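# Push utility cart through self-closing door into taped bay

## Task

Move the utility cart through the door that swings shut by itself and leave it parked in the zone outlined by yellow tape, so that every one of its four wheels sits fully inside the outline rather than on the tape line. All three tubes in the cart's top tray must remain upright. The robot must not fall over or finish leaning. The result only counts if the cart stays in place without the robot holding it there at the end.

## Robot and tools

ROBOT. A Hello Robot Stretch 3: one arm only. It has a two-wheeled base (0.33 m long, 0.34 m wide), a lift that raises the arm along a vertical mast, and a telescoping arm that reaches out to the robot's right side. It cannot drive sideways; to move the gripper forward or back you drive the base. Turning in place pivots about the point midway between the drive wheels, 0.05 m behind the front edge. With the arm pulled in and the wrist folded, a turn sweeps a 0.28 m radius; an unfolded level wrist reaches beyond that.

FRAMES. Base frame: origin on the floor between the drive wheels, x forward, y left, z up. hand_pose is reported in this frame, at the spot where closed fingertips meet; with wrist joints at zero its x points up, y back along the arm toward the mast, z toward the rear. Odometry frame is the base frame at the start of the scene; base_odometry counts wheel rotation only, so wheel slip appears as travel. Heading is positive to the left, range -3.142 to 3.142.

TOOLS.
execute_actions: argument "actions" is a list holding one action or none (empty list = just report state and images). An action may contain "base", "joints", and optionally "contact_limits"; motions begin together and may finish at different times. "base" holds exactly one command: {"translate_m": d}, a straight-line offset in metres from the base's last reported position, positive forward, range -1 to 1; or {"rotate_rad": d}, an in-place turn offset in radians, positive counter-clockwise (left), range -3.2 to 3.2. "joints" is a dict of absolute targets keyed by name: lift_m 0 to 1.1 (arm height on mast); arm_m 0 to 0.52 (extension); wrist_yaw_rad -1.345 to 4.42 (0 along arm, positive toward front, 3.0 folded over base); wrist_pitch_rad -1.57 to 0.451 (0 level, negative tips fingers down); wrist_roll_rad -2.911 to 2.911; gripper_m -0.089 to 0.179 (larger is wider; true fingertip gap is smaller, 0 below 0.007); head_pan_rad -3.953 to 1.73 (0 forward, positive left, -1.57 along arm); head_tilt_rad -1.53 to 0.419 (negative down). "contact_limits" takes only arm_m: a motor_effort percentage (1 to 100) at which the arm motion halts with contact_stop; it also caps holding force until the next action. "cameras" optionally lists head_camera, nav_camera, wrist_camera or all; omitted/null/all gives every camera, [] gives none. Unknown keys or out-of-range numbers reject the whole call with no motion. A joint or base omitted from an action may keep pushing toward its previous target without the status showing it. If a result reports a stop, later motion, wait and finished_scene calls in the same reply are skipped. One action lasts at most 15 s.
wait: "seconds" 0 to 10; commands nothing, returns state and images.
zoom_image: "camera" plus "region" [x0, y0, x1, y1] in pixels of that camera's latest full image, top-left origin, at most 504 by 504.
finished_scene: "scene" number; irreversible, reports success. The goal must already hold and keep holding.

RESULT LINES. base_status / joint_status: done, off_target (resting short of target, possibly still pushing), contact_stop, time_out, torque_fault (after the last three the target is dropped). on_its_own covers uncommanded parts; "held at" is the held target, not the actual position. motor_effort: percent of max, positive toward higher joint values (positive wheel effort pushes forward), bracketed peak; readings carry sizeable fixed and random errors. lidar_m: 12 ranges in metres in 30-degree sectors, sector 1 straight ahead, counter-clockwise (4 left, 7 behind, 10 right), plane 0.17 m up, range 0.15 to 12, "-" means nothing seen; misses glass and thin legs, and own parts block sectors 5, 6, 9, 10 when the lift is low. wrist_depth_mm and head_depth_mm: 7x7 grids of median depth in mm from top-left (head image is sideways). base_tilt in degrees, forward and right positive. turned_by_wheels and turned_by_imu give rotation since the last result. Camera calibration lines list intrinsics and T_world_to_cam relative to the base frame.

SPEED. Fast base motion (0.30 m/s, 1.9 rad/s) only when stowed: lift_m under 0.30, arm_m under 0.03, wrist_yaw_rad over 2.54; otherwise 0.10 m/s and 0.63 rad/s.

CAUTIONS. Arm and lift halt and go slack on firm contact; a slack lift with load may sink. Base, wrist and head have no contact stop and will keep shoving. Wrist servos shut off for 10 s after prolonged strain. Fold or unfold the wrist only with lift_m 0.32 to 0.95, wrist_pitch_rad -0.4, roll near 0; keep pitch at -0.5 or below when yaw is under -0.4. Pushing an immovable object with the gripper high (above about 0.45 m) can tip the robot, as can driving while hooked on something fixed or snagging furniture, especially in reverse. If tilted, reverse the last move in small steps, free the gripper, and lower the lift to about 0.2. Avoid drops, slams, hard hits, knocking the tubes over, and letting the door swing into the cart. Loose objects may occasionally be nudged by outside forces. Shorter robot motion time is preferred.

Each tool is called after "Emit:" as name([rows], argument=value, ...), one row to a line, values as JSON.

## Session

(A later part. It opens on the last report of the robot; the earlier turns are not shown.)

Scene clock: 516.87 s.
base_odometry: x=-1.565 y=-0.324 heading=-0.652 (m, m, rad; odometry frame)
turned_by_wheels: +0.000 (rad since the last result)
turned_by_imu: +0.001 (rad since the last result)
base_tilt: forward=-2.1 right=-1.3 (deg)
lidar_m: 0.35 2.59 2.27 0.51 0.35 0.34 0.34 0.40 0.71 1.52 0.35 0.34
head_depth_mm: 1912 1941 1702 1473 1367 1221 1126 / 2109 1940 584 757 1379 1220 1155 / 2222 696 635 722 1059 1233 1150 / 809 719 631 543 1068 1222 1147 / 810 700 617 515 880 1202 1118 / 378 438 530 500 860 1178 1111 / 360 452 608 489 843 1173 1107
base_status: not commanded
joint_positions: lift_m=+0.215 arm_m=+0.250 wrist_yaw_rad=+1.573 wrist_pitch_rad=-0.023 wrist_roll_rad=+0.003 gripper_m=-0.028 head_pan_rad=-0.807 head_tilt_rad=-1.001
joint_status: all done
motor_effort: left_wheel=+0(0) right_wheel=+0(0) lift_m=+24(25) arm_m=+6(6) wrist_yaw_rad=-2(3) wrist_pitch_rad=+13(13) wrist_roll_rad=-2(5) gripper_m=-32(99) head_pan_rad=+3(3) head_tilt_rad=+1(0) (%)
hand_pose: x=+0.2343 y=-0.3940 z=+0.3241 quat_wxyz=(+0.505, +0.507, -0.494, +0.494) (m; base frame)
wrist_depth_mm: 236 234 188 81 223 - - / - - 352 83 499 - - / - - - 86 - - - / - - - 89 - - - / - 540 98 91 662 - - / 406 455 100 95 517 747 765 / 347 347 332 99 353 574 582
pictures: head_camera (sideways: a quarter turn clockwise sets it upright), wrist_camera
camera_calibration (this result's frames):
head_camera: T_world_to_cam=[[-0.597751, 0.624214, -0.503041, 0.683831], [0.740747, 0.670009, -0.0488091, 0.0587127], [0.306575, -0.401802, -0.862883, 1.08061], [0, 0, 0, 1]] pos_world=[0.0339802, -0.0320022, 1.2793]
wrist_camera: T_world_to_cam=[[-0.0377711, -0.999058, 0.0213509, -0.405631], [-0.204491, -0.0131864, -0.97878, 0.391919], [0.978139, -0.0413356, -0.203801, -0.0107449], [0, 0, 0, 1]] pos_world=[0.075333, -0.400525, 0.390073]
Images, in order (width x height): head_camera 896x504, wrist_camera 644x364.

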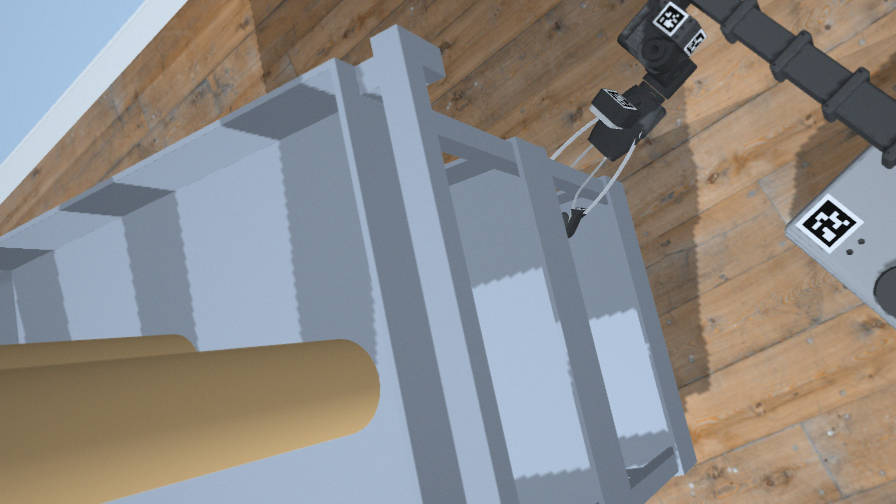

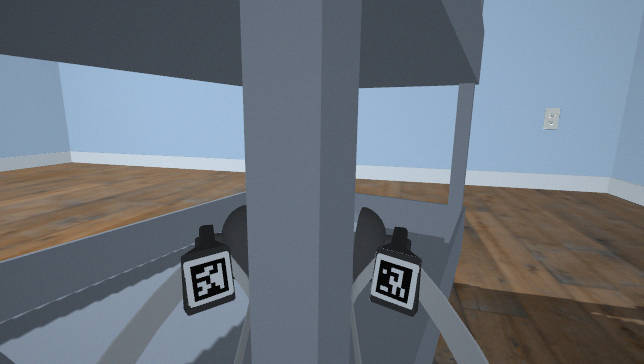

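Emit:
execute_actions([
  {"base": {"translate_m": -0.2}, "joints": {"head_pan_rad": -1.0, "head_tilt_rad": -1.1}},
])

Scene clock: 526.47 s.
base_odometry: x=-1.724 y=-0.203 heading=-0.652 (m, m, rad; odometry frame)
turned_by_wheels: +0.000 (rad since the last result)
turned_by_imu: +0.003 (rad since the last result)
base_tilt: forward=-2.1 right=-1.3 (deg)
lidar_m: 0.26 2.65 2.32 0.28 0.26 0.26 0.30 0.52 0.61 1.46 0.31 0.26
head_depth_mm: 1669 1740 1582 1440 1336 1219 1130 / 1808 1741 1543 1430 1302 1221 1139 / 1901 1729 554 1432 1295 1221 - / 1942 617 524 870 1271 1219 - / 1905 632 579 539 1139 1198 1135 / 680 637 578 467 828 1166 1109 / 694 633 512 489 749 1071 1103
base_status: done
joint_positions: lift_m=+0.215 arm_m=+0.250 wrist_yaw_rad=+1.595 wrist_pitch_rad=-0.019 wrist_roll_rad=+0.002 gripper_m=+0.003 head_pan_rad=-0.996 head_tilt_rad=-1.089
joint_status: all done
on_its_own: gripper_m is held at +0.002, not at your -0.030, by its stall guard, which is not easing now; wrist_yaw_rad is at rest, and its effort (-15) is outside its rest range (-12 to +12)
motor_effort: left_wheel=+6(53) right_wheel=-8(59) lift_m=+28(28) arm_m=+7(6) wrist_yaw_rad=-15(16) wrist_pitch_rad=+10(13) wrist_roll_rad=-1(2) gripper_m=-19(21) head_pan_rad=-1(18) head_tilt_rad=-4(11) (%)
hand_pose: x=+0.2343 y=-0.3884 z=+0.3250 quat_wxyz=(+0.499, +0.511, -0.489, +0.501) (m; base frame)
wrist_depth_mm: 233 229 203 88 - - - / - 536 416 91 - - - / - - - 94 - - - / - - 751 97 - - - / - 590 104 100 - - - / 427 461 107 103 800 768 768 / 346 347 352 108 550 577 579
pictures: head_camera (sideways: a quarter turn clockwise sets it upright), nav_camera (sideways: a quarter turn counterclockwise sets it upright), wrist_camera
camera_calibration (this result's frames):
head_camera: T_world_to_cam=[[-0.492182, 0.75969, -0.425004, 0.581537], [0.850973, 0.522714, -0.0511359, 0.0610637], [0.183308, -0.386835, -0.903746, 1.13446], [0, 0, 0, 1]] pos_world=[0.0263022, -0.0348568, 1.27554]
nav_camera: T_world_to_cam=[[0.482303, -0.737347, 0.472972, -0.577646], [-0.849122, -0.526234, 0.0454929, -0.000602427], [0.21535, -0.423553, -0.879902, 1.10059], [0, 0, 0, 1]] pos_world=[0.0410761, 0.0399163, 1.24165]
wrist_camera: T_world_to_cam=[[-0.0161358, -0.999618, 0.022423, -0.405736], [-0.20022, -0.0187414, -0.979572, 0.389972], [0.979618, -0.0202957, -0.199842, -0.00383895], [0, 0, 0, 1]] pos_world=[0.0752941, -0.398351, 0.390336]
Images, in order (width x height): head_camera 896x504, nav_camera 672x504, wrist_camera 644x364.

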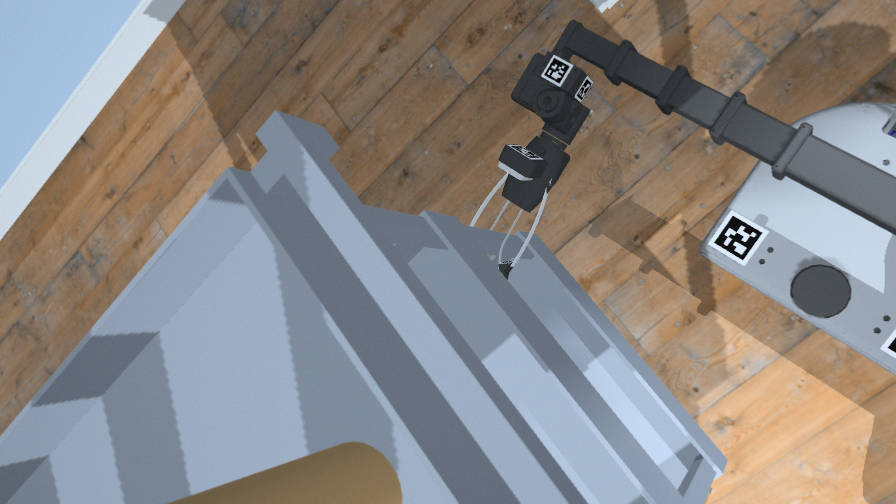

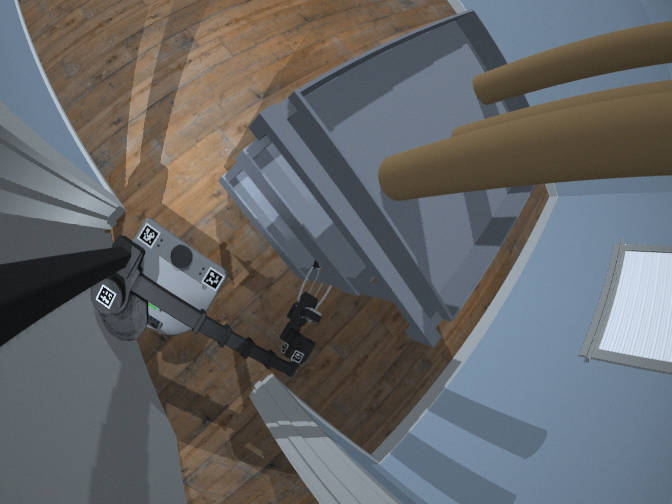

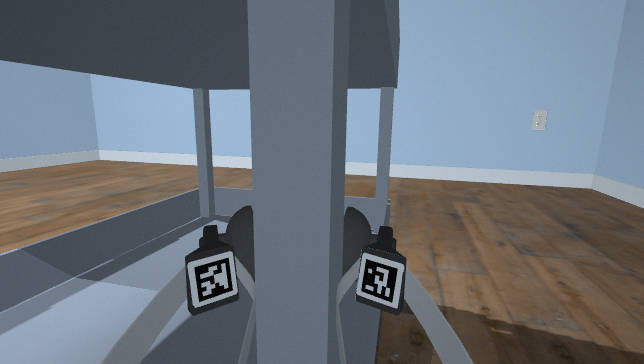

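Emit:
execute_actions([
  {"base": {"translate_m": -0.2}, "joints": {"arm_m": 0.16, "gripper_m": -0.02, "head_pan_rad": -1.0, "head_tilt_rad": -1.1}},
])

Scene clock: 544.70 s.
base_odometry: x=-1.883 y=-0.082 heading=-0.652 (m, m, rad; odometry frame)
turned_by_wheels: +0.001 (rad since the last result)
turned_by_imu: +0.002 (rad since the last result)
base_tilt: forward=-2.0 right=-1.3 (deg)
lidar_m: 0.28 0.33 0.27 0.22 0.22 0.24 0.37 1.61 0.55 0.54 0.31 0.27
head_depth_mm: 1593 1719 1581 1104 1202 1217 1134 / 1759 1743 1568 1433 1325 1223 1139 / 1882 1729 1563 1423 1319 1219 - / 1920 1722 1552 1380 1299 1217 - / 1916 1715 535 521 1115 1196 1137 / 1900 611 578 466 830 1176 1111 / 1886 626 574 475 787 1072 1106
base_status: done
joint_positions: lift_m=+0.215 arm_m=+0.160 wrist_yaw_rad=+1.650 wrist_pitch_rad=-0.018 wrist_roll_rad=+0.002 gripper_m=-0.013 head_pan_rad=-0.996 head_tilt_rad=-1.089
joint_status: gripper_m off_target (ended at -0.013, target -0.020); the others done
on_its_own: wrist_yaw_rad is held at +1.612, not at your +1.570, by its stall guard, which is still easing; gripper_m is held at -0.014, not at your -0.020, by its stall guard, which is not easing now
motor_effort: left_wheel=+7(14) right_wheel=-13(32) lift_m=+28(28) arm_m=-2(14) wrist_yaw_rad=-23(26) wrist_pitch_rad=+10(11) wrist_roll_rad=-2(2) gripper_m=-18(95) head_pan_rad=-1(1) head_tilt_rad=-4(5) (%)
hand_pose: x=+0.2336 y=-0.2848 z=+0.3252 quat_wxyz=(+0.484, +0.524, -0.475, +0.515) (m; base frame)
wrist_depth_mm: 230 227 200 112 299 - - / - 523 514 115 630 - - / - - - 118 - - - / - - 830 123 - - - / - 557 672 125 729 - - / 427 457 412 130 761 753 780 / 350 351 354 138 527 587 598
pictures: head_camera (sideways: a quarter turn clockwise sets it upright), nav_camera (sideways: a quarter turn counterclockwise sets it upright), wrist_camera
camera_calibration (this result's frames):
head_camera: T_world_to_cam=[[-0.492182, 0.75969, -0.425004, 0.581537], [0.850973, 0.522714, -0.0511359, 0.0610637], [0.183308, -0.386835, -0.903746, 1.13446], [0, 0, 0, 1]] pos_world=[0.0263022, -0.0348568, 1.27554]
nav_camera: T_world_to_cam=[[0.482304, -0.737347, 0.472972, -0.577646], [-0.849122, -0.526235, 0.0454929, -0.000602438], [0.21535, -0.423552, -0.879902, 1.10059], [0, 0, 0, 1]] pos_world=[0.0410761, 0.0399163, 1.24165]
wrist_camera: T_world_to_cam=[[0.0392243, -0.99898, 0.0223859, -0.314844], [-0.198053, -0.0297312, -0.97974, 0.388404], [0.979406, 0.033996, -0.199017, 0.014241], [0, 0, 0, 1]] pos_world=[0.0753263, -0.303459, 0.390417]
Images, in order (width x height): head_camera 896x504, nav_camera 672x504, wrist_camera 644x364.

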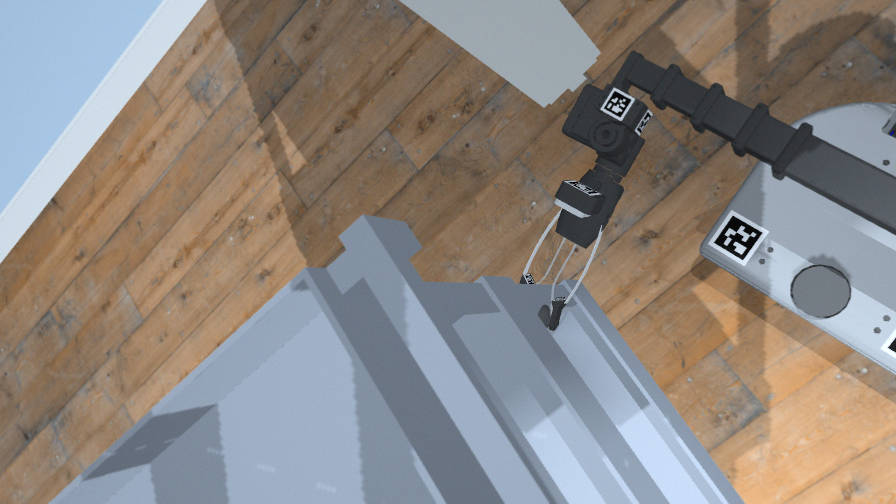

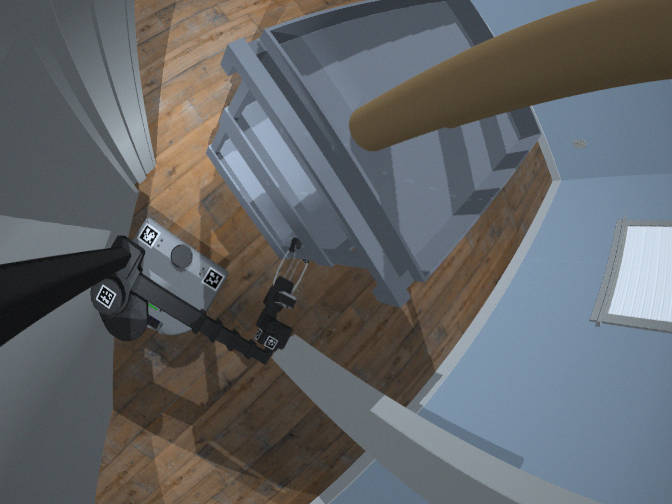

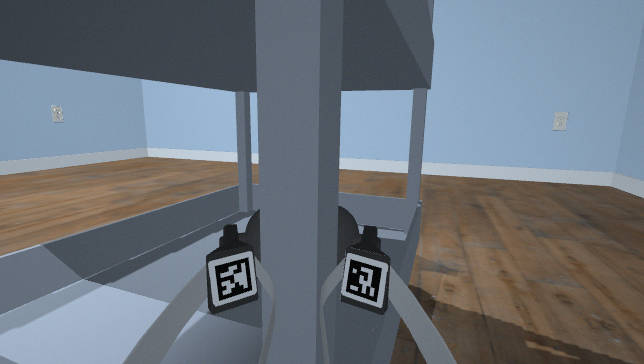

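Emit:
execute_actions([
  {"joints": {"gripper_m": 0.09, "wrist_yaw_rad": 1.62}},
], cameras=[])

Emit:
execute_actions([
  {"base": {"translate_m": 0.06}},
], cameras=[])

Emit:
execute_actions([
  {"joints": {"gripper_m": 0.0}},
], cameras=["wrist_camera", "head_camera"])

Scene clock: 567.90 s.
base_odometry: x=-1.883 y=-0.082 heading=-0.652 (m, m, rad; odometry frame)
turned_by_wheels: +0.000 (rad since the last result)
turned_by_imu: +0.000 (rad since the last result)
base_tilt: forward=-2.1 right=-1.3 (deg)
lidar_m: 0.28 0.33 0.27 0.22 0.22 0.24 0.37 1.60 0.55 0.54 0.31 0.27
head_depth_mm: 1600 1726 1582 1066 1237 1222 1134 / 1765 1748 1577 1425 1323 1229 1140 / 1874 1731 1566 1417 1331 1216 - / 1920 1712 1552 1382 1292 1216 - / 1902 1704 542 534 1108 1199 1136 / 1895 610 578 466 829 1179 1108 / 1886 626 573 475 788 1070 1106
base_status: not commanded
joint_positions: lift_m=+0.215 arm_m=+0.160 wrist_yaw_rad=+1.623 wrist_pitch_rad=-0.018 wrist_roll_rad=+0.002 gripper_m=+0.090 head_pan_rad=-0.996 head_tilt_rad=-1.089
joint_status: all done
motor_effort: left_wheel=+3(6) right_wheel=-3(13) lift_m=+27(28) arm_m=-1(1) wrist_yaw_rad=-2(22) wrist_pitch_rad=+10(10) wrist_roll_rad=-2(2) gripper_m=+0(80) head_pan_rad=-1(3) head_tilt_rad=-3(4) (%)
hand_pose: x=+0.2340 y=-0.2917 z=+0.3252 quat_wxyz=(+0.491, +0.518, -0.482, +0.508) (m; base frame)
wrist_depth_mm: 230 227 183 179 472 - - / - 532 340 327 - - - / - - 787 - - - - / - - 728 755 - - - / - 574 129 576 - - - / 424 489 134 417 514 764 773 / 350 350 323 251 557 582 583
pictures: none
No camera images: the call's "cameras" was empty. Leave "cameras" out to get every camera's image.

Scene clock: 569.87 s.
base_odometry: x=-1.835 y=-0.118 heading=-0.652 (m, m, rad; odometry frame)
turned_by_wheels: +0.000 (rad since the last result)
turned_by_imu: +0.000 (rad since the last result)
base_tilt: forward=-2.0 right=-1.1 (deg)
lidar_m: 0.22 0.26 0.29 0.23 0.23 0.24 0.35 1.62 0.56 0.55 0.24 0.22
head_depth_mm: 1623 1732 1577 1436 1258 1217 1135 / 1779 1749 1573 1436 1339 1225 1143 / 1883 1731 1557 504 1322 1225 - / 1916 1722 555 484 1097 1217 - / 1914 1710 574 500 814 1183 1135 / 1883 618 577 526 432 1076 1110 / 684 634 574 524 433 771 1102
base_status: done
joint_positions: lift_m=+0.215 arm_m=+0.160 wrist_yaw_rad=+1.637 wrist_pitch_rad=-0.019 wrist_roll_rad=+0.002 gripper_m=+0.090 head_pan_rad=-0.996 head_tilt_rad=-1.089
joint_status: not commanded
motor_effort: left_wheel=+2(13) right_wheel=-3(36) lift_m=+28(28) arm_m=-1(1) wrist_yaw_rad=-10(11) wrist_pitch_rad=+11(12) wrist_roll_rad=-1(2) gripper_m=-2(3) head_pan_rad=-1(1) head_tilt_rad=-4(4) (%)
hand_pose: x=+0.2338 y=-0.2882 z=+0.3249 quat_wxyz=(+0.488, +0.521, -0.478, +0.511) (m; base frame)
wrist_depth_mm: 232 227 55 66 277 - - / - 533 57 69 575 - - / - - 59 71 - - - / - - 61 74 - - - / - 568 63 77 804 - - / 421 478 65 80 451 760 775 / 354 351 68 84 545 585 585
pictures: none
No camera images: the call's "cameras" was empty. Leave "cameras" out to get every camera's image.

Scene clock: 571.47 s.
base_odometry: x=-1.835 y=-0.118 heading=-0.652 (m, m, rad; odometry frame)
turned_by_wheels: +0.000 (rad since the last result)
turned_by_imu: +0.000 (rad since the last result)
base_tilt: forward=-2.1 right=-1.4 (deg)
lidar_m: 0.22 0.26 0.29 0.23 0.23 0.24 0.35 1.62 0.55 0.56 0.24 0.22
head_depth_mm: 1623 1716 1591 1439 1258 1223 1136 / 1781 1739 1572 1428 1339 1226 1141 / 1877 1731 1561 521 1324 1221 - / 1910 1723 559 472 1132 1218 - / 1907 1689 574 502 811 1183 1138 / 1901 618 578 525 434 1076 1111 / 683 632 573 524 433 775 1100
base_status: not commanded
joint_positions: lift_m=+0.215 arm_m=+0.160 wrist_yaw_rad=+1.653 wrist_pitch_rad=-0.019 wrist_roll_rad=+0.002 gripper_m=+0.001 head_pan_rad=-0.996 head_tilt_rad=-1.089
joint_status: all done
on_its_own: wrist_yaw_rad is held at +1.661, not at your +1.620, by its stall guard, which is not easing now
motor_effort: left_wheel=+2(3) right_wheel=-5(8) lift_m=+27(28) arm_m=+0(1) wrist_yaw_rad=+5(18) wrist_pitch_rad=+11(11) wrist_roll_rad=-1(2) gripper_m=-22(96) head_pan_rad=-2(2) head_tilt_rad=-4(4) (%)
hand_pose: x=+0.2335 y=-0.2841 z=+0.3249 quat_wxyz=(+0.484, +0.525, -0.474, +0.515) (m; base frame)
wrist_depth_mm: 231 229 59 54 245 - - / - - 61 56 564 - - / - - 63 58 - - - / - - 65 60 - - - / - 553 66 62 935 - - / 410 451 68 64 760 763 790 / 346 351 72 66 384 583 583
pictures: head_camera (sideways: a quarter turn clockwise sets it upright), wrist_camera
camera_calibration (this result's frames):
head_camera: T_world_to_cam=[[-0.492256, 0.759803, -0.424715, 0.581162], [0.850964, 0.522728, -0.0511436, 0.0610738], [0.183152, -0.386593, -0.903881, 1.13464], [0, 0, 0, 1]] pos_world=[0.0262976, -0.0348497, 1.27553]
wrist_camera: T_world_to_cam=[[0.0416855, -0.998868, 0.0229252, -0.314888], [-0.199142, -0.0307912, -0.979487, 0.387969], [0.979084, 0.036265, -0.2002, 0.0153437], [0, 0, 0, 1]] pos_world=[0.0753645, -0.303142, 0.390301]
Images, in order (width x height): head_camera 896x504, wrist_camera 644x364.

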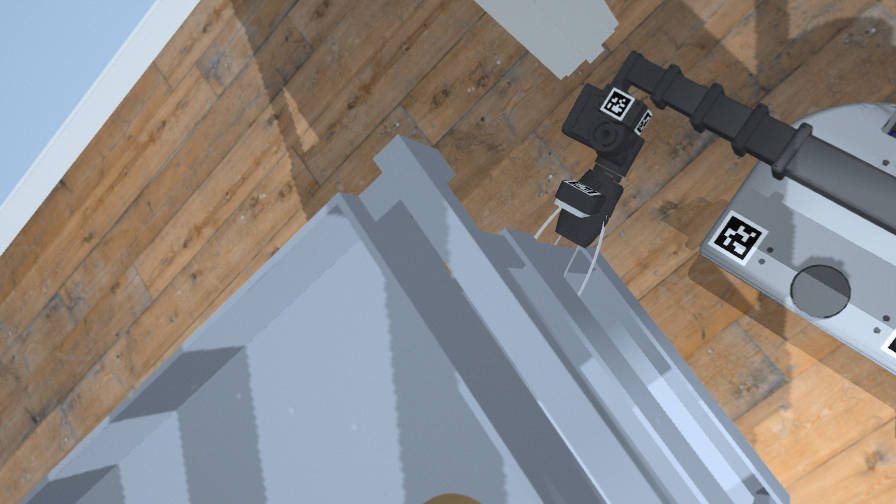

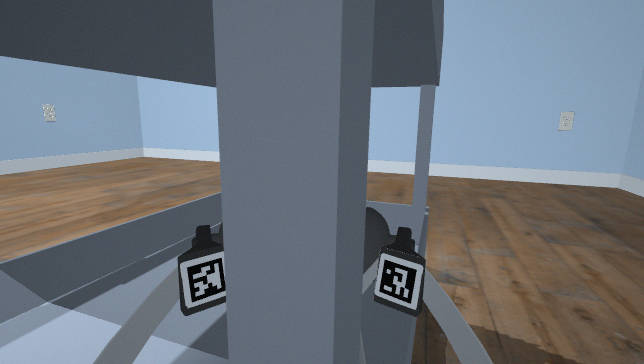

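Emit:
execute_actions([
  {"base": {"translate_m": -0.25}, "joints": {"arm_m": 0.21, "head_pan_rad": -0.5, "head_tilt_rad": -1.0}},
])

Scene clock: 577.53 s.
base_odometry: x=-2.034 y=+0.034 heading=-0.652 (m, m, rad; odometry frame)
turned_by_wheels: +0.000 (rad since the last result)
turned_by_imu: +0.002 (rad since the last result)
base_tilt: forward=-2.0 right=-1.2 (deg)
lidar_m: 0.16 0.17 0.23 0.20 0.20 0.24 0.44 1.54 1.35 0.53 0.21 0.16
head_depth_mm: 2245 1949 591 571 510 1199 1147 / 2252 1900 627 569 469 1199 1129 / 2199 684 633 567 516 1094 1139 / - - 323 445 507 789 1146 / - - 315 425 504 421 1102 / 768 689 613 556 503 430 1087 / 607 677 620 554 499 460 991
base_status: done
joint_positions: lift_m=+0.215 arm_m=+0.210 wrist_yaw_rad=+1.602 wrist_pitch_rad=-0.019 wrist_roll_rad=+0.001 gripper_m=+0.007 head_pan_rad=-0.507 head_tilt_rad=-1.001
joint_status: all done
on_its_own: gripper_m is held at +0.006, not at your +0.000, by its stall guard, which is not easing now
motor_effort: left_wheel=+0(6) right_wheel=-4(27) lift_m=+28(28) arm_m=+1(10) wrist_yaw_rad=+8(17) wrist_pitch_rad=+10(11) wrist_roll_rad=-1(1) gripper_m=-18(21) head_pan_rad=+3(31) head_tilt_rad=-1(7) (%)
hand_pose: x=+0.2343 y=-0.3468 z=+0.3251 quat_wxyz=(+0.497, +0.513, -0.487, +0.503) (m; base frame)
wrist_depth_mm: 232 228 184 59 - - - / - 543 409 61 - - - / - - - 63 - - - / - - - 65 - - - / 546 626 611 67 - - - / 450 456 70 69 777 757 769 / 348 350 334 72 582 591 591
pictures: head_camera (sideways: a quarter turn clockwise sets it upright), nav_camera (sideways: a quarter turn counterclockwise sets it upright), wrist_camera
camera_calibration (this result's frames):
head_camera: T_world_to_cam=[[-0.755464, 0.419722, -0.503099, 0.684867], [0.509722, 0.858954, -0.0488072, 0.0601195], [0.411653, -0.293313, -0.86285, 1.07993], [0, 0, 0, 1]] pos_world=[0.0421921, -0.0223368, 1.27931]
nav_camera: T_world_to_cam=[[0.732638, -0.402628, 0.548755, -0.677893], [-0.506013, -0.861426, 0.0435352, -0.000151755], [0.455184, -0.309573, -0.834849, 1.04057], [0, 0, 0, 1]] pos_world=[0.0229208, 0.0490642, 1.24073]
wrist_camera: T_world_to_cam=[[-0.00864546, -0.999691, 0.0233189, -0.366186], [-0.199548, -0.0211259, -0.97966, 0.389916], [0.97985, -0.0131228, -0.199303, -0.000672174], [0, 0, 0, 1]] pos_world=[0.0752998, -0.357844, 0.390391]
Images, in order (width x height): head_camera 896x504, nav_camera 672x504, wrist_camera 644x364.

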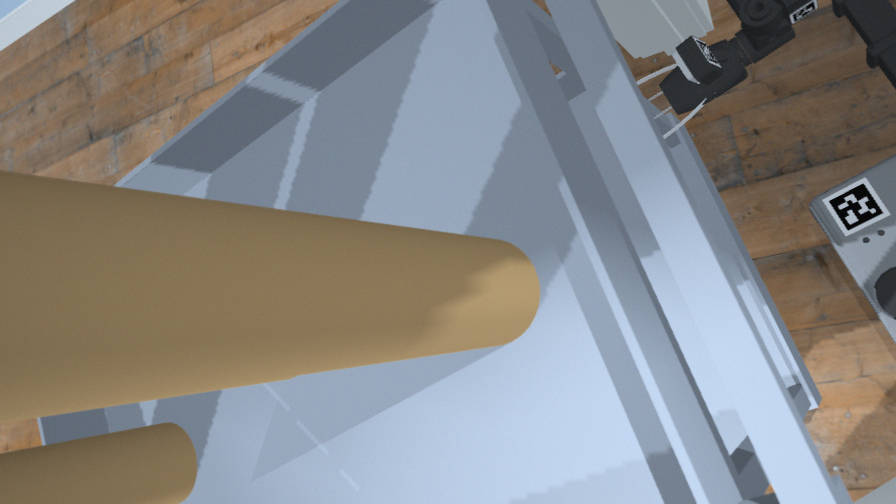

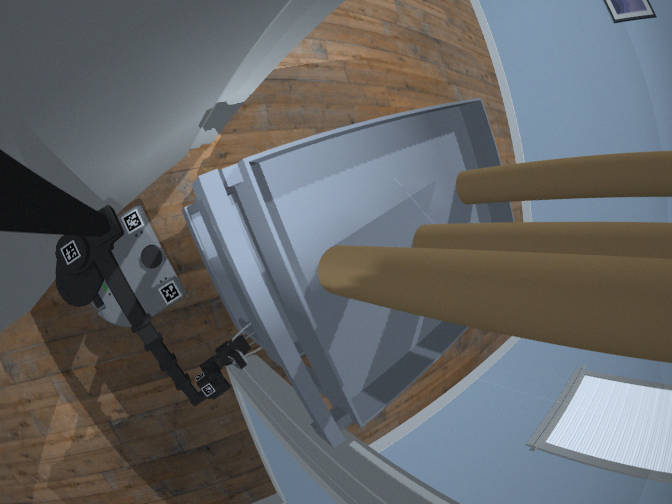

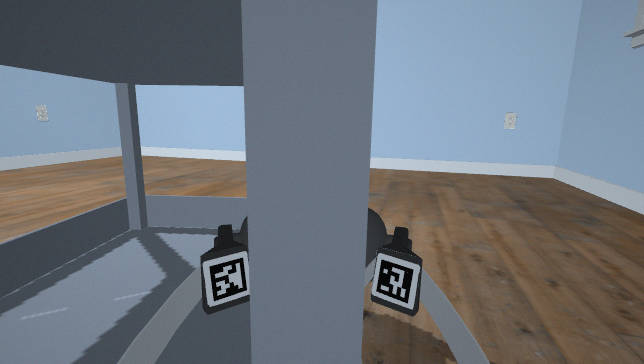

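Emit:
execute_actions([
  {"base": {"translate_m": -0.3}, "joints": {"head_pan_rad": -2.6, "head_tilt_rad": -0.7}},
])

Scene clock: 586.43 s.
base_odometry: x=-2.273 y=+0.215 heading=-0.651 (m, m, rad; odometry frame)
turned_by_wheels: +0.000 (rad since the last result)
turned_by_imu: +0.003 (rad since the last result)
base_tilt: forward=-2.0 right=-1.3 (deg)
lidar_m: - 0.31 0.20 0.19 0.19 0.24 1.66 1.45 1.26 0.91 0.17 0.15
head_depth_mm: 1648 1802 1959 1961 1629 1400 1213 / 1778 1955 2143 1940 1619 1387 1206 / 1675 1918 2199 1932 1610 1383 1204 / 1527 1736 1986 1931 1602 1373 1201 / 1411 1572 1796 1900 1592 1366 1196 / 1308 1447 1620 1784 1586 1361 1192 / 1213 1339 1481 1670 1589 1352 1190
base_status: done
joint_positions: lift_m=+0.215 arm_m=+0.210 wrist_yaw_rad=+1.618 wrist_pitch_rad=-0.019 wrist_roll_rad=+0.000 gripper_m=+0.007 head_pan_rad=-2.593 head_tilt_rad=-0.704
joint_status: all done
on_its_own: gripper_m is held at +0.006, not at your +0.000, by its stall guard, which is not easing now
motor_effort: left_wheel=+4(5) right_wheel=-7(21) lift_m=+27(28) arm_m=+2(2) wrist_yaw_rad=-1(12) wrist_pitch_rad=+10(11) wrist_roll_rad=+0(1) gripper_m=-15(19) head_pan_rad=-3(41) head_tilt_rad=+1(16) (%)
hand_pose: x=+0.2341 y=-0.3429 z=+0.3251 quat_wxyz=(+0.493, +0.516, -0.483, +0.507) (m; base frame)
wrist_depth_mm: 233 230 182 61 - - 224 / 582 544 344 63 - - 228 / - - - 65 - 306 233 / - - 650 67 - 299 240 / 544 648 69 69 - 310 248 / 450 465 71 72 785 312 255 / 346 351 336 74 574 298 262
pictures: head_camera (sideways: a quarter turn clockwise sets it upright), nav_camera (sideways: a quarter turn counterclockwise sets it upright), wrist_camera
camera_calibration (this result's frames):
head_camera: T_world_to_cam=[[0.579908, 0.354379, -0.733568, 0.977007], [0.485307, -0.873503, -0.0383305, 0.0466458], [-0.654358, -0.333778, -0.678534, 0.846772], [0, 0, 0, 1]] pos_world=[-0.0351197, -0.0228521, 1.29305]
nav_camera: T_world_to_cam=[[-0.543462, -0.336623, 0.768982, -0.957075], [-0.490434, 0.870792, 0.0345859, 0.011389], [-0.681266, -0.358339, -0.638334, 0.791952], [0, 0, 0, 1]] pos_world=[0.0249808, -0.0483037, 1.24111]
wrist_camera: T_world_to_cam=[[0.00658754, -0.999683, 0.0243149, -0.366192], [-0.199157, -0.0251399, -0.979645, 0.388496], [0.979945, 0.00161097, -0.199259, 0.0045431], [0, 0, 0, 1]] pos_world=[0.0753319, -0.356316, 0.390397]
Images, in order (width x height): head_camera 896x504, nav_camera 672x504, wrist_camera 644x364.

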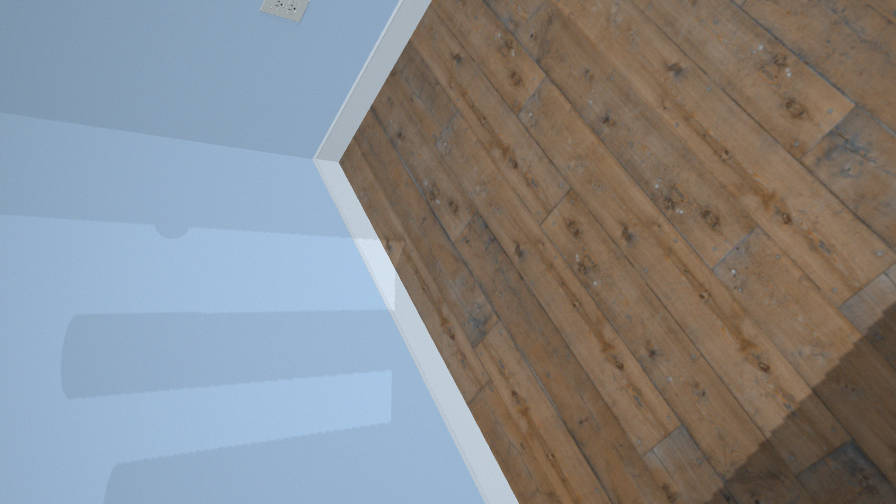

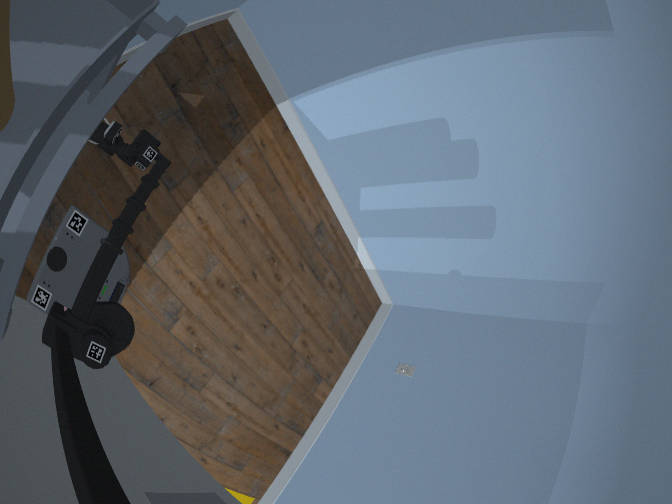

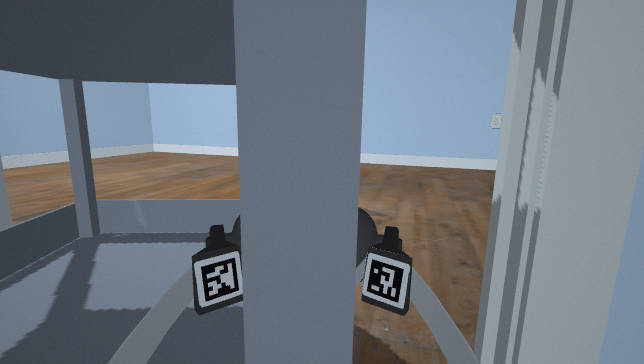

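Emit:
execute_actions([
  {"base": {"translate_m": -0.35}, "joints": {"head_pan_rad": 0.6, "head_tilt_rad": -0.9}},
])

Scene clock: 597.90 s.
base_odometry: x=-2.551 y=+0.427 heading=-0.651 (m, m, rad; odometry frame)
turned_by_wheels: +0.000 (rad since the last result)
turned_by_imu: +0.002 (rad since the last result)
base_tilt: forward=-2.0 right=-1.2 (deg)
lidar_m: - - 2.62 2.53 1.51 1.32 1.32 1.33 1.16 1.16 0.16 0.15
head_depth_mm: 710 1184 710 623 547 487 433 / 353 501 746 610 544 484 436 / - 316 390 547 531 482 434 / - - - 338 445 467 439 / - - - - 303 367 391 / - - - - - 315 1097 / - - - - - 1229 1125
base_status: done
joint_positions: lift_m=+0.215 arm_m=+0.210 wrist_yaw_rad=+1.654 wrist_pitch_rad=-0.019 wrist_roll_rad=+0.000 gripper_m=+0.007 head_pan_rad=+0.593 head_tilt_rad=-0.889
joint_status: all done
on_its_own: wrist_yaw_rad is held at +1.658, not at your +1.620, by its stall guard, which is not easing now; gripper_m is held at +0.006, not at your +0.000, by its stall guard, which is not easing now
motor_effort: left_wheel=-1(6) right_wheel=+3(20) lift_m=+28(28) arm_m=+1(2) wrist_yaw_rad=+2(15) wrist_pitch_rad=+11(11) wrist_roll_rad=+0(0) gripper_m=-17(17) head_pan_rad=+2(44) head_tilt_rad=-4(17) (%)
hand_pose: x=+0.2335 y=-0.3336 z=+0.3251 quat_wxyz=(+0.484, +0.525, -0.474, +0.516) (m; base frame)
wrist_depth_mm: 233 227 184 62 - 523 490 / 560 542 340 64 - 536 498 / 600 - - 66 - 547 508 / 626 946 660 68 - 558 524 / 561 655 70 70 611 581 532 / 456 458 71 72 621 581 542 / 347 351 324 75 579 574 541
pictures: head_camera (sideways: a quarter turn clockwise sets it upright), nav_camera (sideways: a quarter turn counterclockwise sets it upright), wrist_camera
camera_calibration (this result's frames):
head_camera: T_world_to_cam=[[-0.665674, -0.448546, -0.596393, 0.805859], [-0.52999, 0.846792, -0.0453126, 0.0619189], [0.525346, 0.285919, -0.801412, 0.999372], [0, 0, 0, 1]] pos_world=[0.0442396, 0.0232922, 1.28432]
nav_camera: T_world_to_cam=[[0.636009, 0.433206, 0.638612, -0.794373], [0.534341, -0.844295, 0.0405692, -0.00264273], [0.556751, 0.315434, -0.768459, 0.953639], [0, 0, 0, 1]] pos_world=[-0.0242995, 0.0410857, 1.24024]
wrist_camera: T_world_to_cam=[[0.0429497, -0.998779, 0.0244207, -0.365132], [-0.198072, -0.0324705, -0.979649, 0.385919], [0.979246, 0.0372386, -0.199225, 0.0171575], [0, 0, 0, 1]] pos_world=[0.0753208, -0.352794, 0.3904]
Images, in order (width x height): head_camera 896x504, nav_camera 672x504, wrist_camera 644x364.

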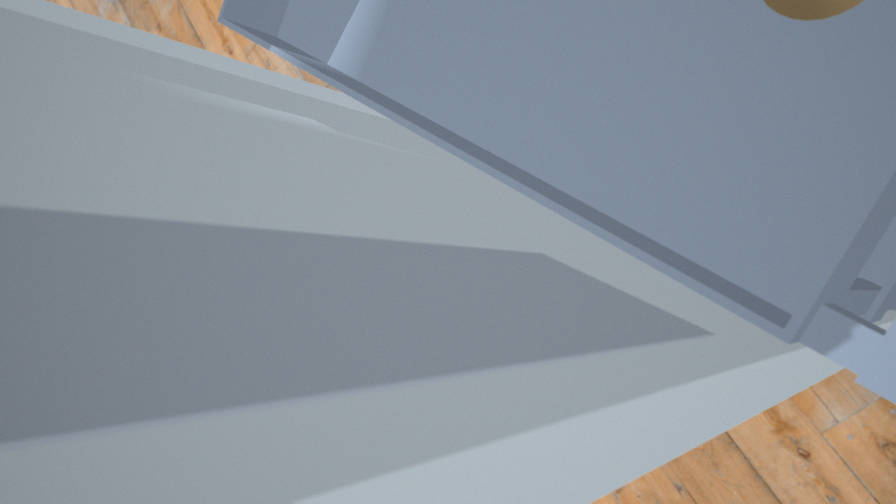

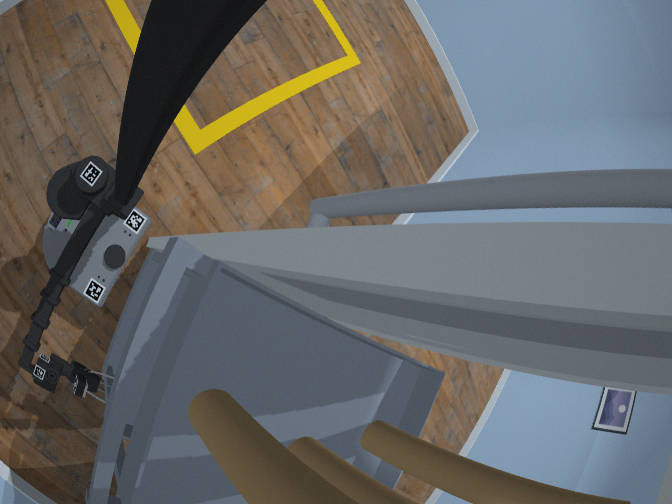

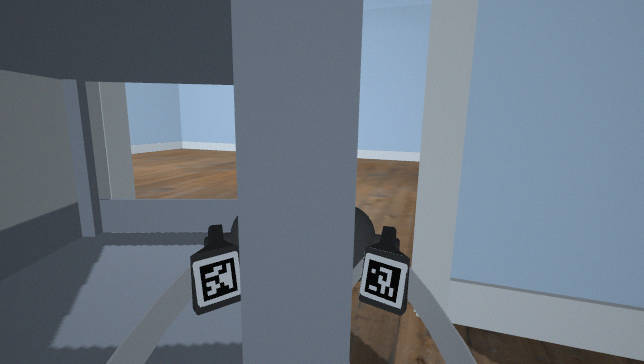

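Emit:
execute_actions([
  {"base": {"translate_m": -0.35}, "joints": {"head_pan_rad": 1.3, "head_tilt_rad": -0.8}},
])

Scene clock: 610.43 s.
base_odometry: x=-2.830 y=+0.640 heading=-0.651 (m, m, rad; odometry frame)
turned_by_wheels: +0.000 (rad since the last result)
turned_by_imu: +0.003 (rad since the last result)
base_tilt: forward=-2.1 right=-1.3 (deg)
lidar_m: - 2.42 2.44 1.88 1.12 0.99 0.99 1.16 1.06 1.06 0.17 0.15
head_depth_mm: 2483 2653 2130 1777 1512 1320 443 / 2478 2637 2133 1765 1507 1316 1172 / 2480 2613 2093 1754 1495 1310 1165 / 2486 2585 2082 1743 1495 1310 1163 / 2480 2569 2065 1721 1485 1303 1158 / 2480 2548 2060 1722 1478 1295 1151 / 2464 2519 2031 1703 1463 1287 1168
base_status: done
joint_positions: lift_m=+0.215 arm_m=+0.210 wrist_yaw_rad=+1.659 wrist_pitch_rad=-0.019 wrist_roll_rad=+0.000 gripper_m=+0.007 head_pan_rad=+1.293 head_tilt_rad=-0.804
joint_status: all done
on_its_own: wrist_yaw_rad is held at +1.658, not at your +1.620, by its stall guard, which is not easing now; gripper_m is held at +0.006, not at your +0.000, by its stall guard, which is not easing now
motor_effort: left_wheel=+2(3) right_wheel=-5(21) lift_m=+28(28) arm_m=+1(2) wrist_yaw_rad=-1(3) wrist_pitch_rad=+10(11) wrist_roll_rad=+0(0) gripper_m=-16(16) head_pan_rad=+4(38) head_tilt_rad=+2(8) (%)
hand_pose: x=+0.2334 y=-0.3323 z=+0.3251 quat_wxyz=(+0.483, +0.526, -0.472, +0.517) (m; base frame)
wrist_depth_mm: 231 229 184 62 867 795 739 / 519 537 337 64 876 811 760 / 580 924 - 66 891 811 793 / 574 829 666 68 913 861 800 / 553 651 70 70 955 880 816 / 459 458 72 72 787 773 775 / 345 349 322 75 587 590 591
pictures: head_camera (sideways: a quarter turn clockwise sets it upright), nav_camera (sideways: a quarter turn counterclockwise sets it upright), wrist_camera
camera_calibration (this result's frames):
head_camera: T_world_to_cam=[[-0.205595, -0.72008, -0.662733, 0.889489], [-0.949775, 0.310069, -0.0422575, 0.0605071], [0.235922, 0.620759, -0.747662, 0.931247], [0, 0, 0, 1]] pos_world=[0.0206414, 0.0436622, 1.28831]
nav_camera: T_world_to_cam=[[0.191825, 0.685891, 0.701966, -0.874218], [0.951601, -0.304985, 0.0379585, -0.00179356], [0.240124, 0.66071, -0.711198, 0.881105], [0, 0, 0, 1]] pos_world=[-0.0421712, 0.0169165, 1.24038]
wrist_camera: T_world_to_cam=[[0.0482315, -0.998538, 0.0244182, -0.364933], [-0.197898, -0.0335152, -0.979649, 0.385552], [0.979035, 0.0424177, -0.199225, 0.0189908], [0, 0, 0, 1]] pos_world=[0.0753087, -0.352283, 0.3904]
Images, in order (width x height): head_camera 896x504, nav_camera 672x504, wrist_camera 644x364.

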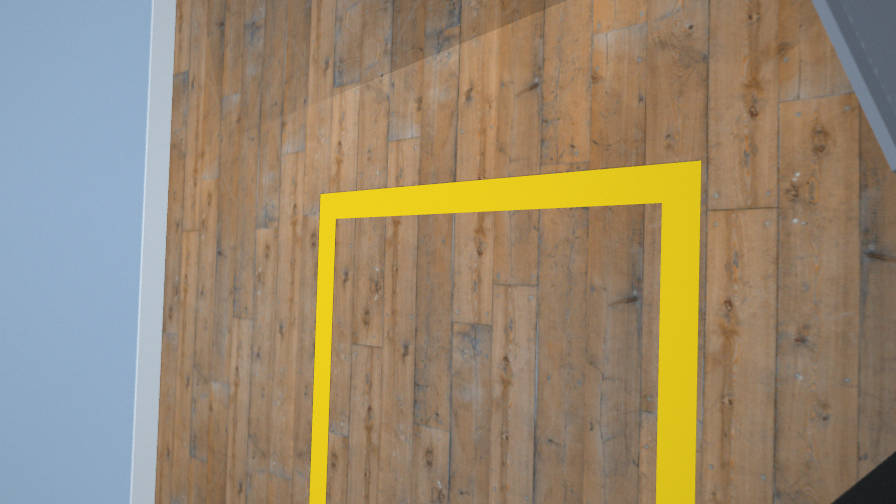

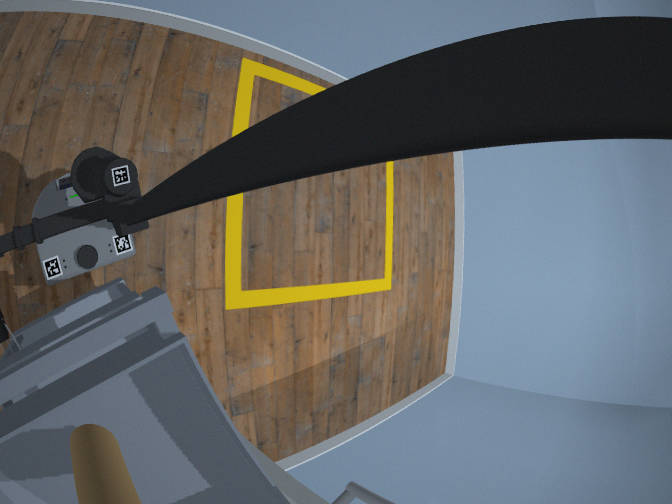

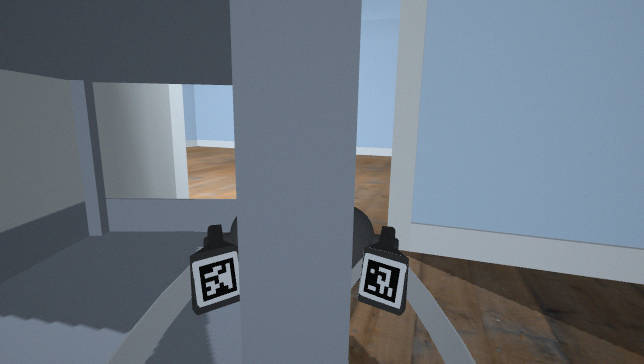

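Emit:
execute_actions([
  {"base": {"translate_m": -0.35}, "joints": {"head_pan_rad": 0.5, "head_tilt_rad": -0.8}},
], cameras=["nav_camera", "head_camera"])

Scene clock: 734.97 s.
base_odometry: x=-3.108 y=+0.852 heading=-0.651 (m, m, rad; odometry frame)
turned_by_wheels: +0.000 (rad since the last result)
turned_by_imu: +0.002 (rad since the last result)
base_tilt: forward=-2.1 right=-1.3 (deg)
lidar_m: - 3.03 2.81 1.25 0.74 0.65 0.65 0.77 0.96 0.96 0.17 0.15
head_depth_mm: 1445 1432 768 676 578 505 442 / 1573 1748 1861 671 576 503 447 / 1702 1912 2031 1737 561 501 445 / 1869 2113 2088 1746 1486 489 444 / 2060 2340 2075 1728 1487 1298 429 / 2290 2464 2051 1710 1474 1295 1153 / 2593 2504 2038 1704 1469 1289 1145
base_status: done
joint_positions: lift_m=+0.215 arm_m=+0.210 wrist_yaw_rad=+1.666 wrist_pitch_rad=-0.019 wrist_roll_rad=+0.000 gripper_m=+0.007 head_pan_rad=+0.507 head_tilt_rad=-0.803
joint_status: all done
on_its_own: wrist_yaw_rad is held at +1.658, not at your +1.620, by its stall guard, which is not easing now; gripper_m is held at +0.006, not at your +0.000, by its stall guard, which is not easing now
motor_effort: left_wheel=+2(3) right_wheel=-5(21) lift_m=+28(28) arm_m=+1(1) wrist_yaw_rad=-5(5) wrist_pitch_rad=+10(10) wrist_roll_rad=+0(0) gripper_m=-16(17) head_pan_rad=-2(38) head_tilt_rad=+1(2) (%)
hand_pose: x=+0.2332 y=-0.3305 z=+0.3251 quat_wxyz=(+0.481, +0.528, -0.470, +0.519) (m; base frame)
wrist_depth_mm: 231 228 183 62 - - - / - 535 344 64 - - - / - - 926 66 - - - / - 745 663 68 - - - / 563 659 71 70 - - - / 456 459 72 73 776 770 764 / 348 351 323 75 579 581 592
pictures: head_camera (sideways: a quarter turn clockwise sets it upright), nav_camera (sideways: a quarter turn counterclockwise sets it upright)
camera_calibration (this result's frames):
head_camera: T_world_to_cam=[[-0.654502, -0.363494, -0.662947, 0.892506], [-0.452044, 0.890995, -0.0422467, 0.057457], [0.606039, 0.272031, -0.747473, 0.928744], [0, 0, 0, 1]] pos_world=[0.0472661, 0.0205802, 1.28832]
nav_camera: T_world_to_cam=[[0.620576, 0.349061, 0.70217, -0.877099], [0.456932, -0.888692, 0.0379493, 0.00123588], [0.637259, 0.297293, -0.710998, 0.878422], [0, 0, 0, 1]] pos_world=[-0.016041, 0.0461104, 1.24038]
Images, in order (width x height): head_camera 896x504, nav_camera 672x504.

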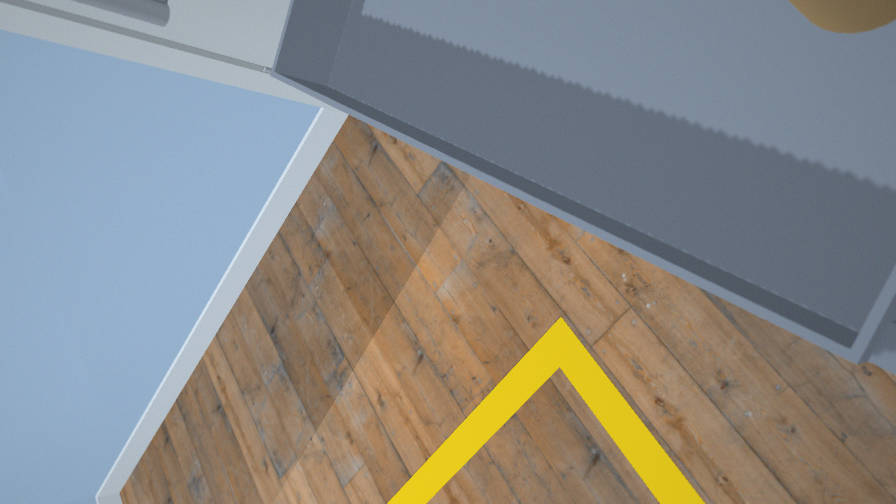

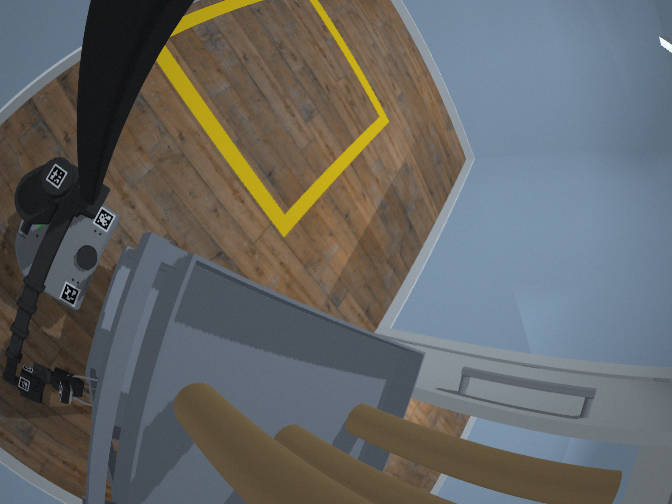

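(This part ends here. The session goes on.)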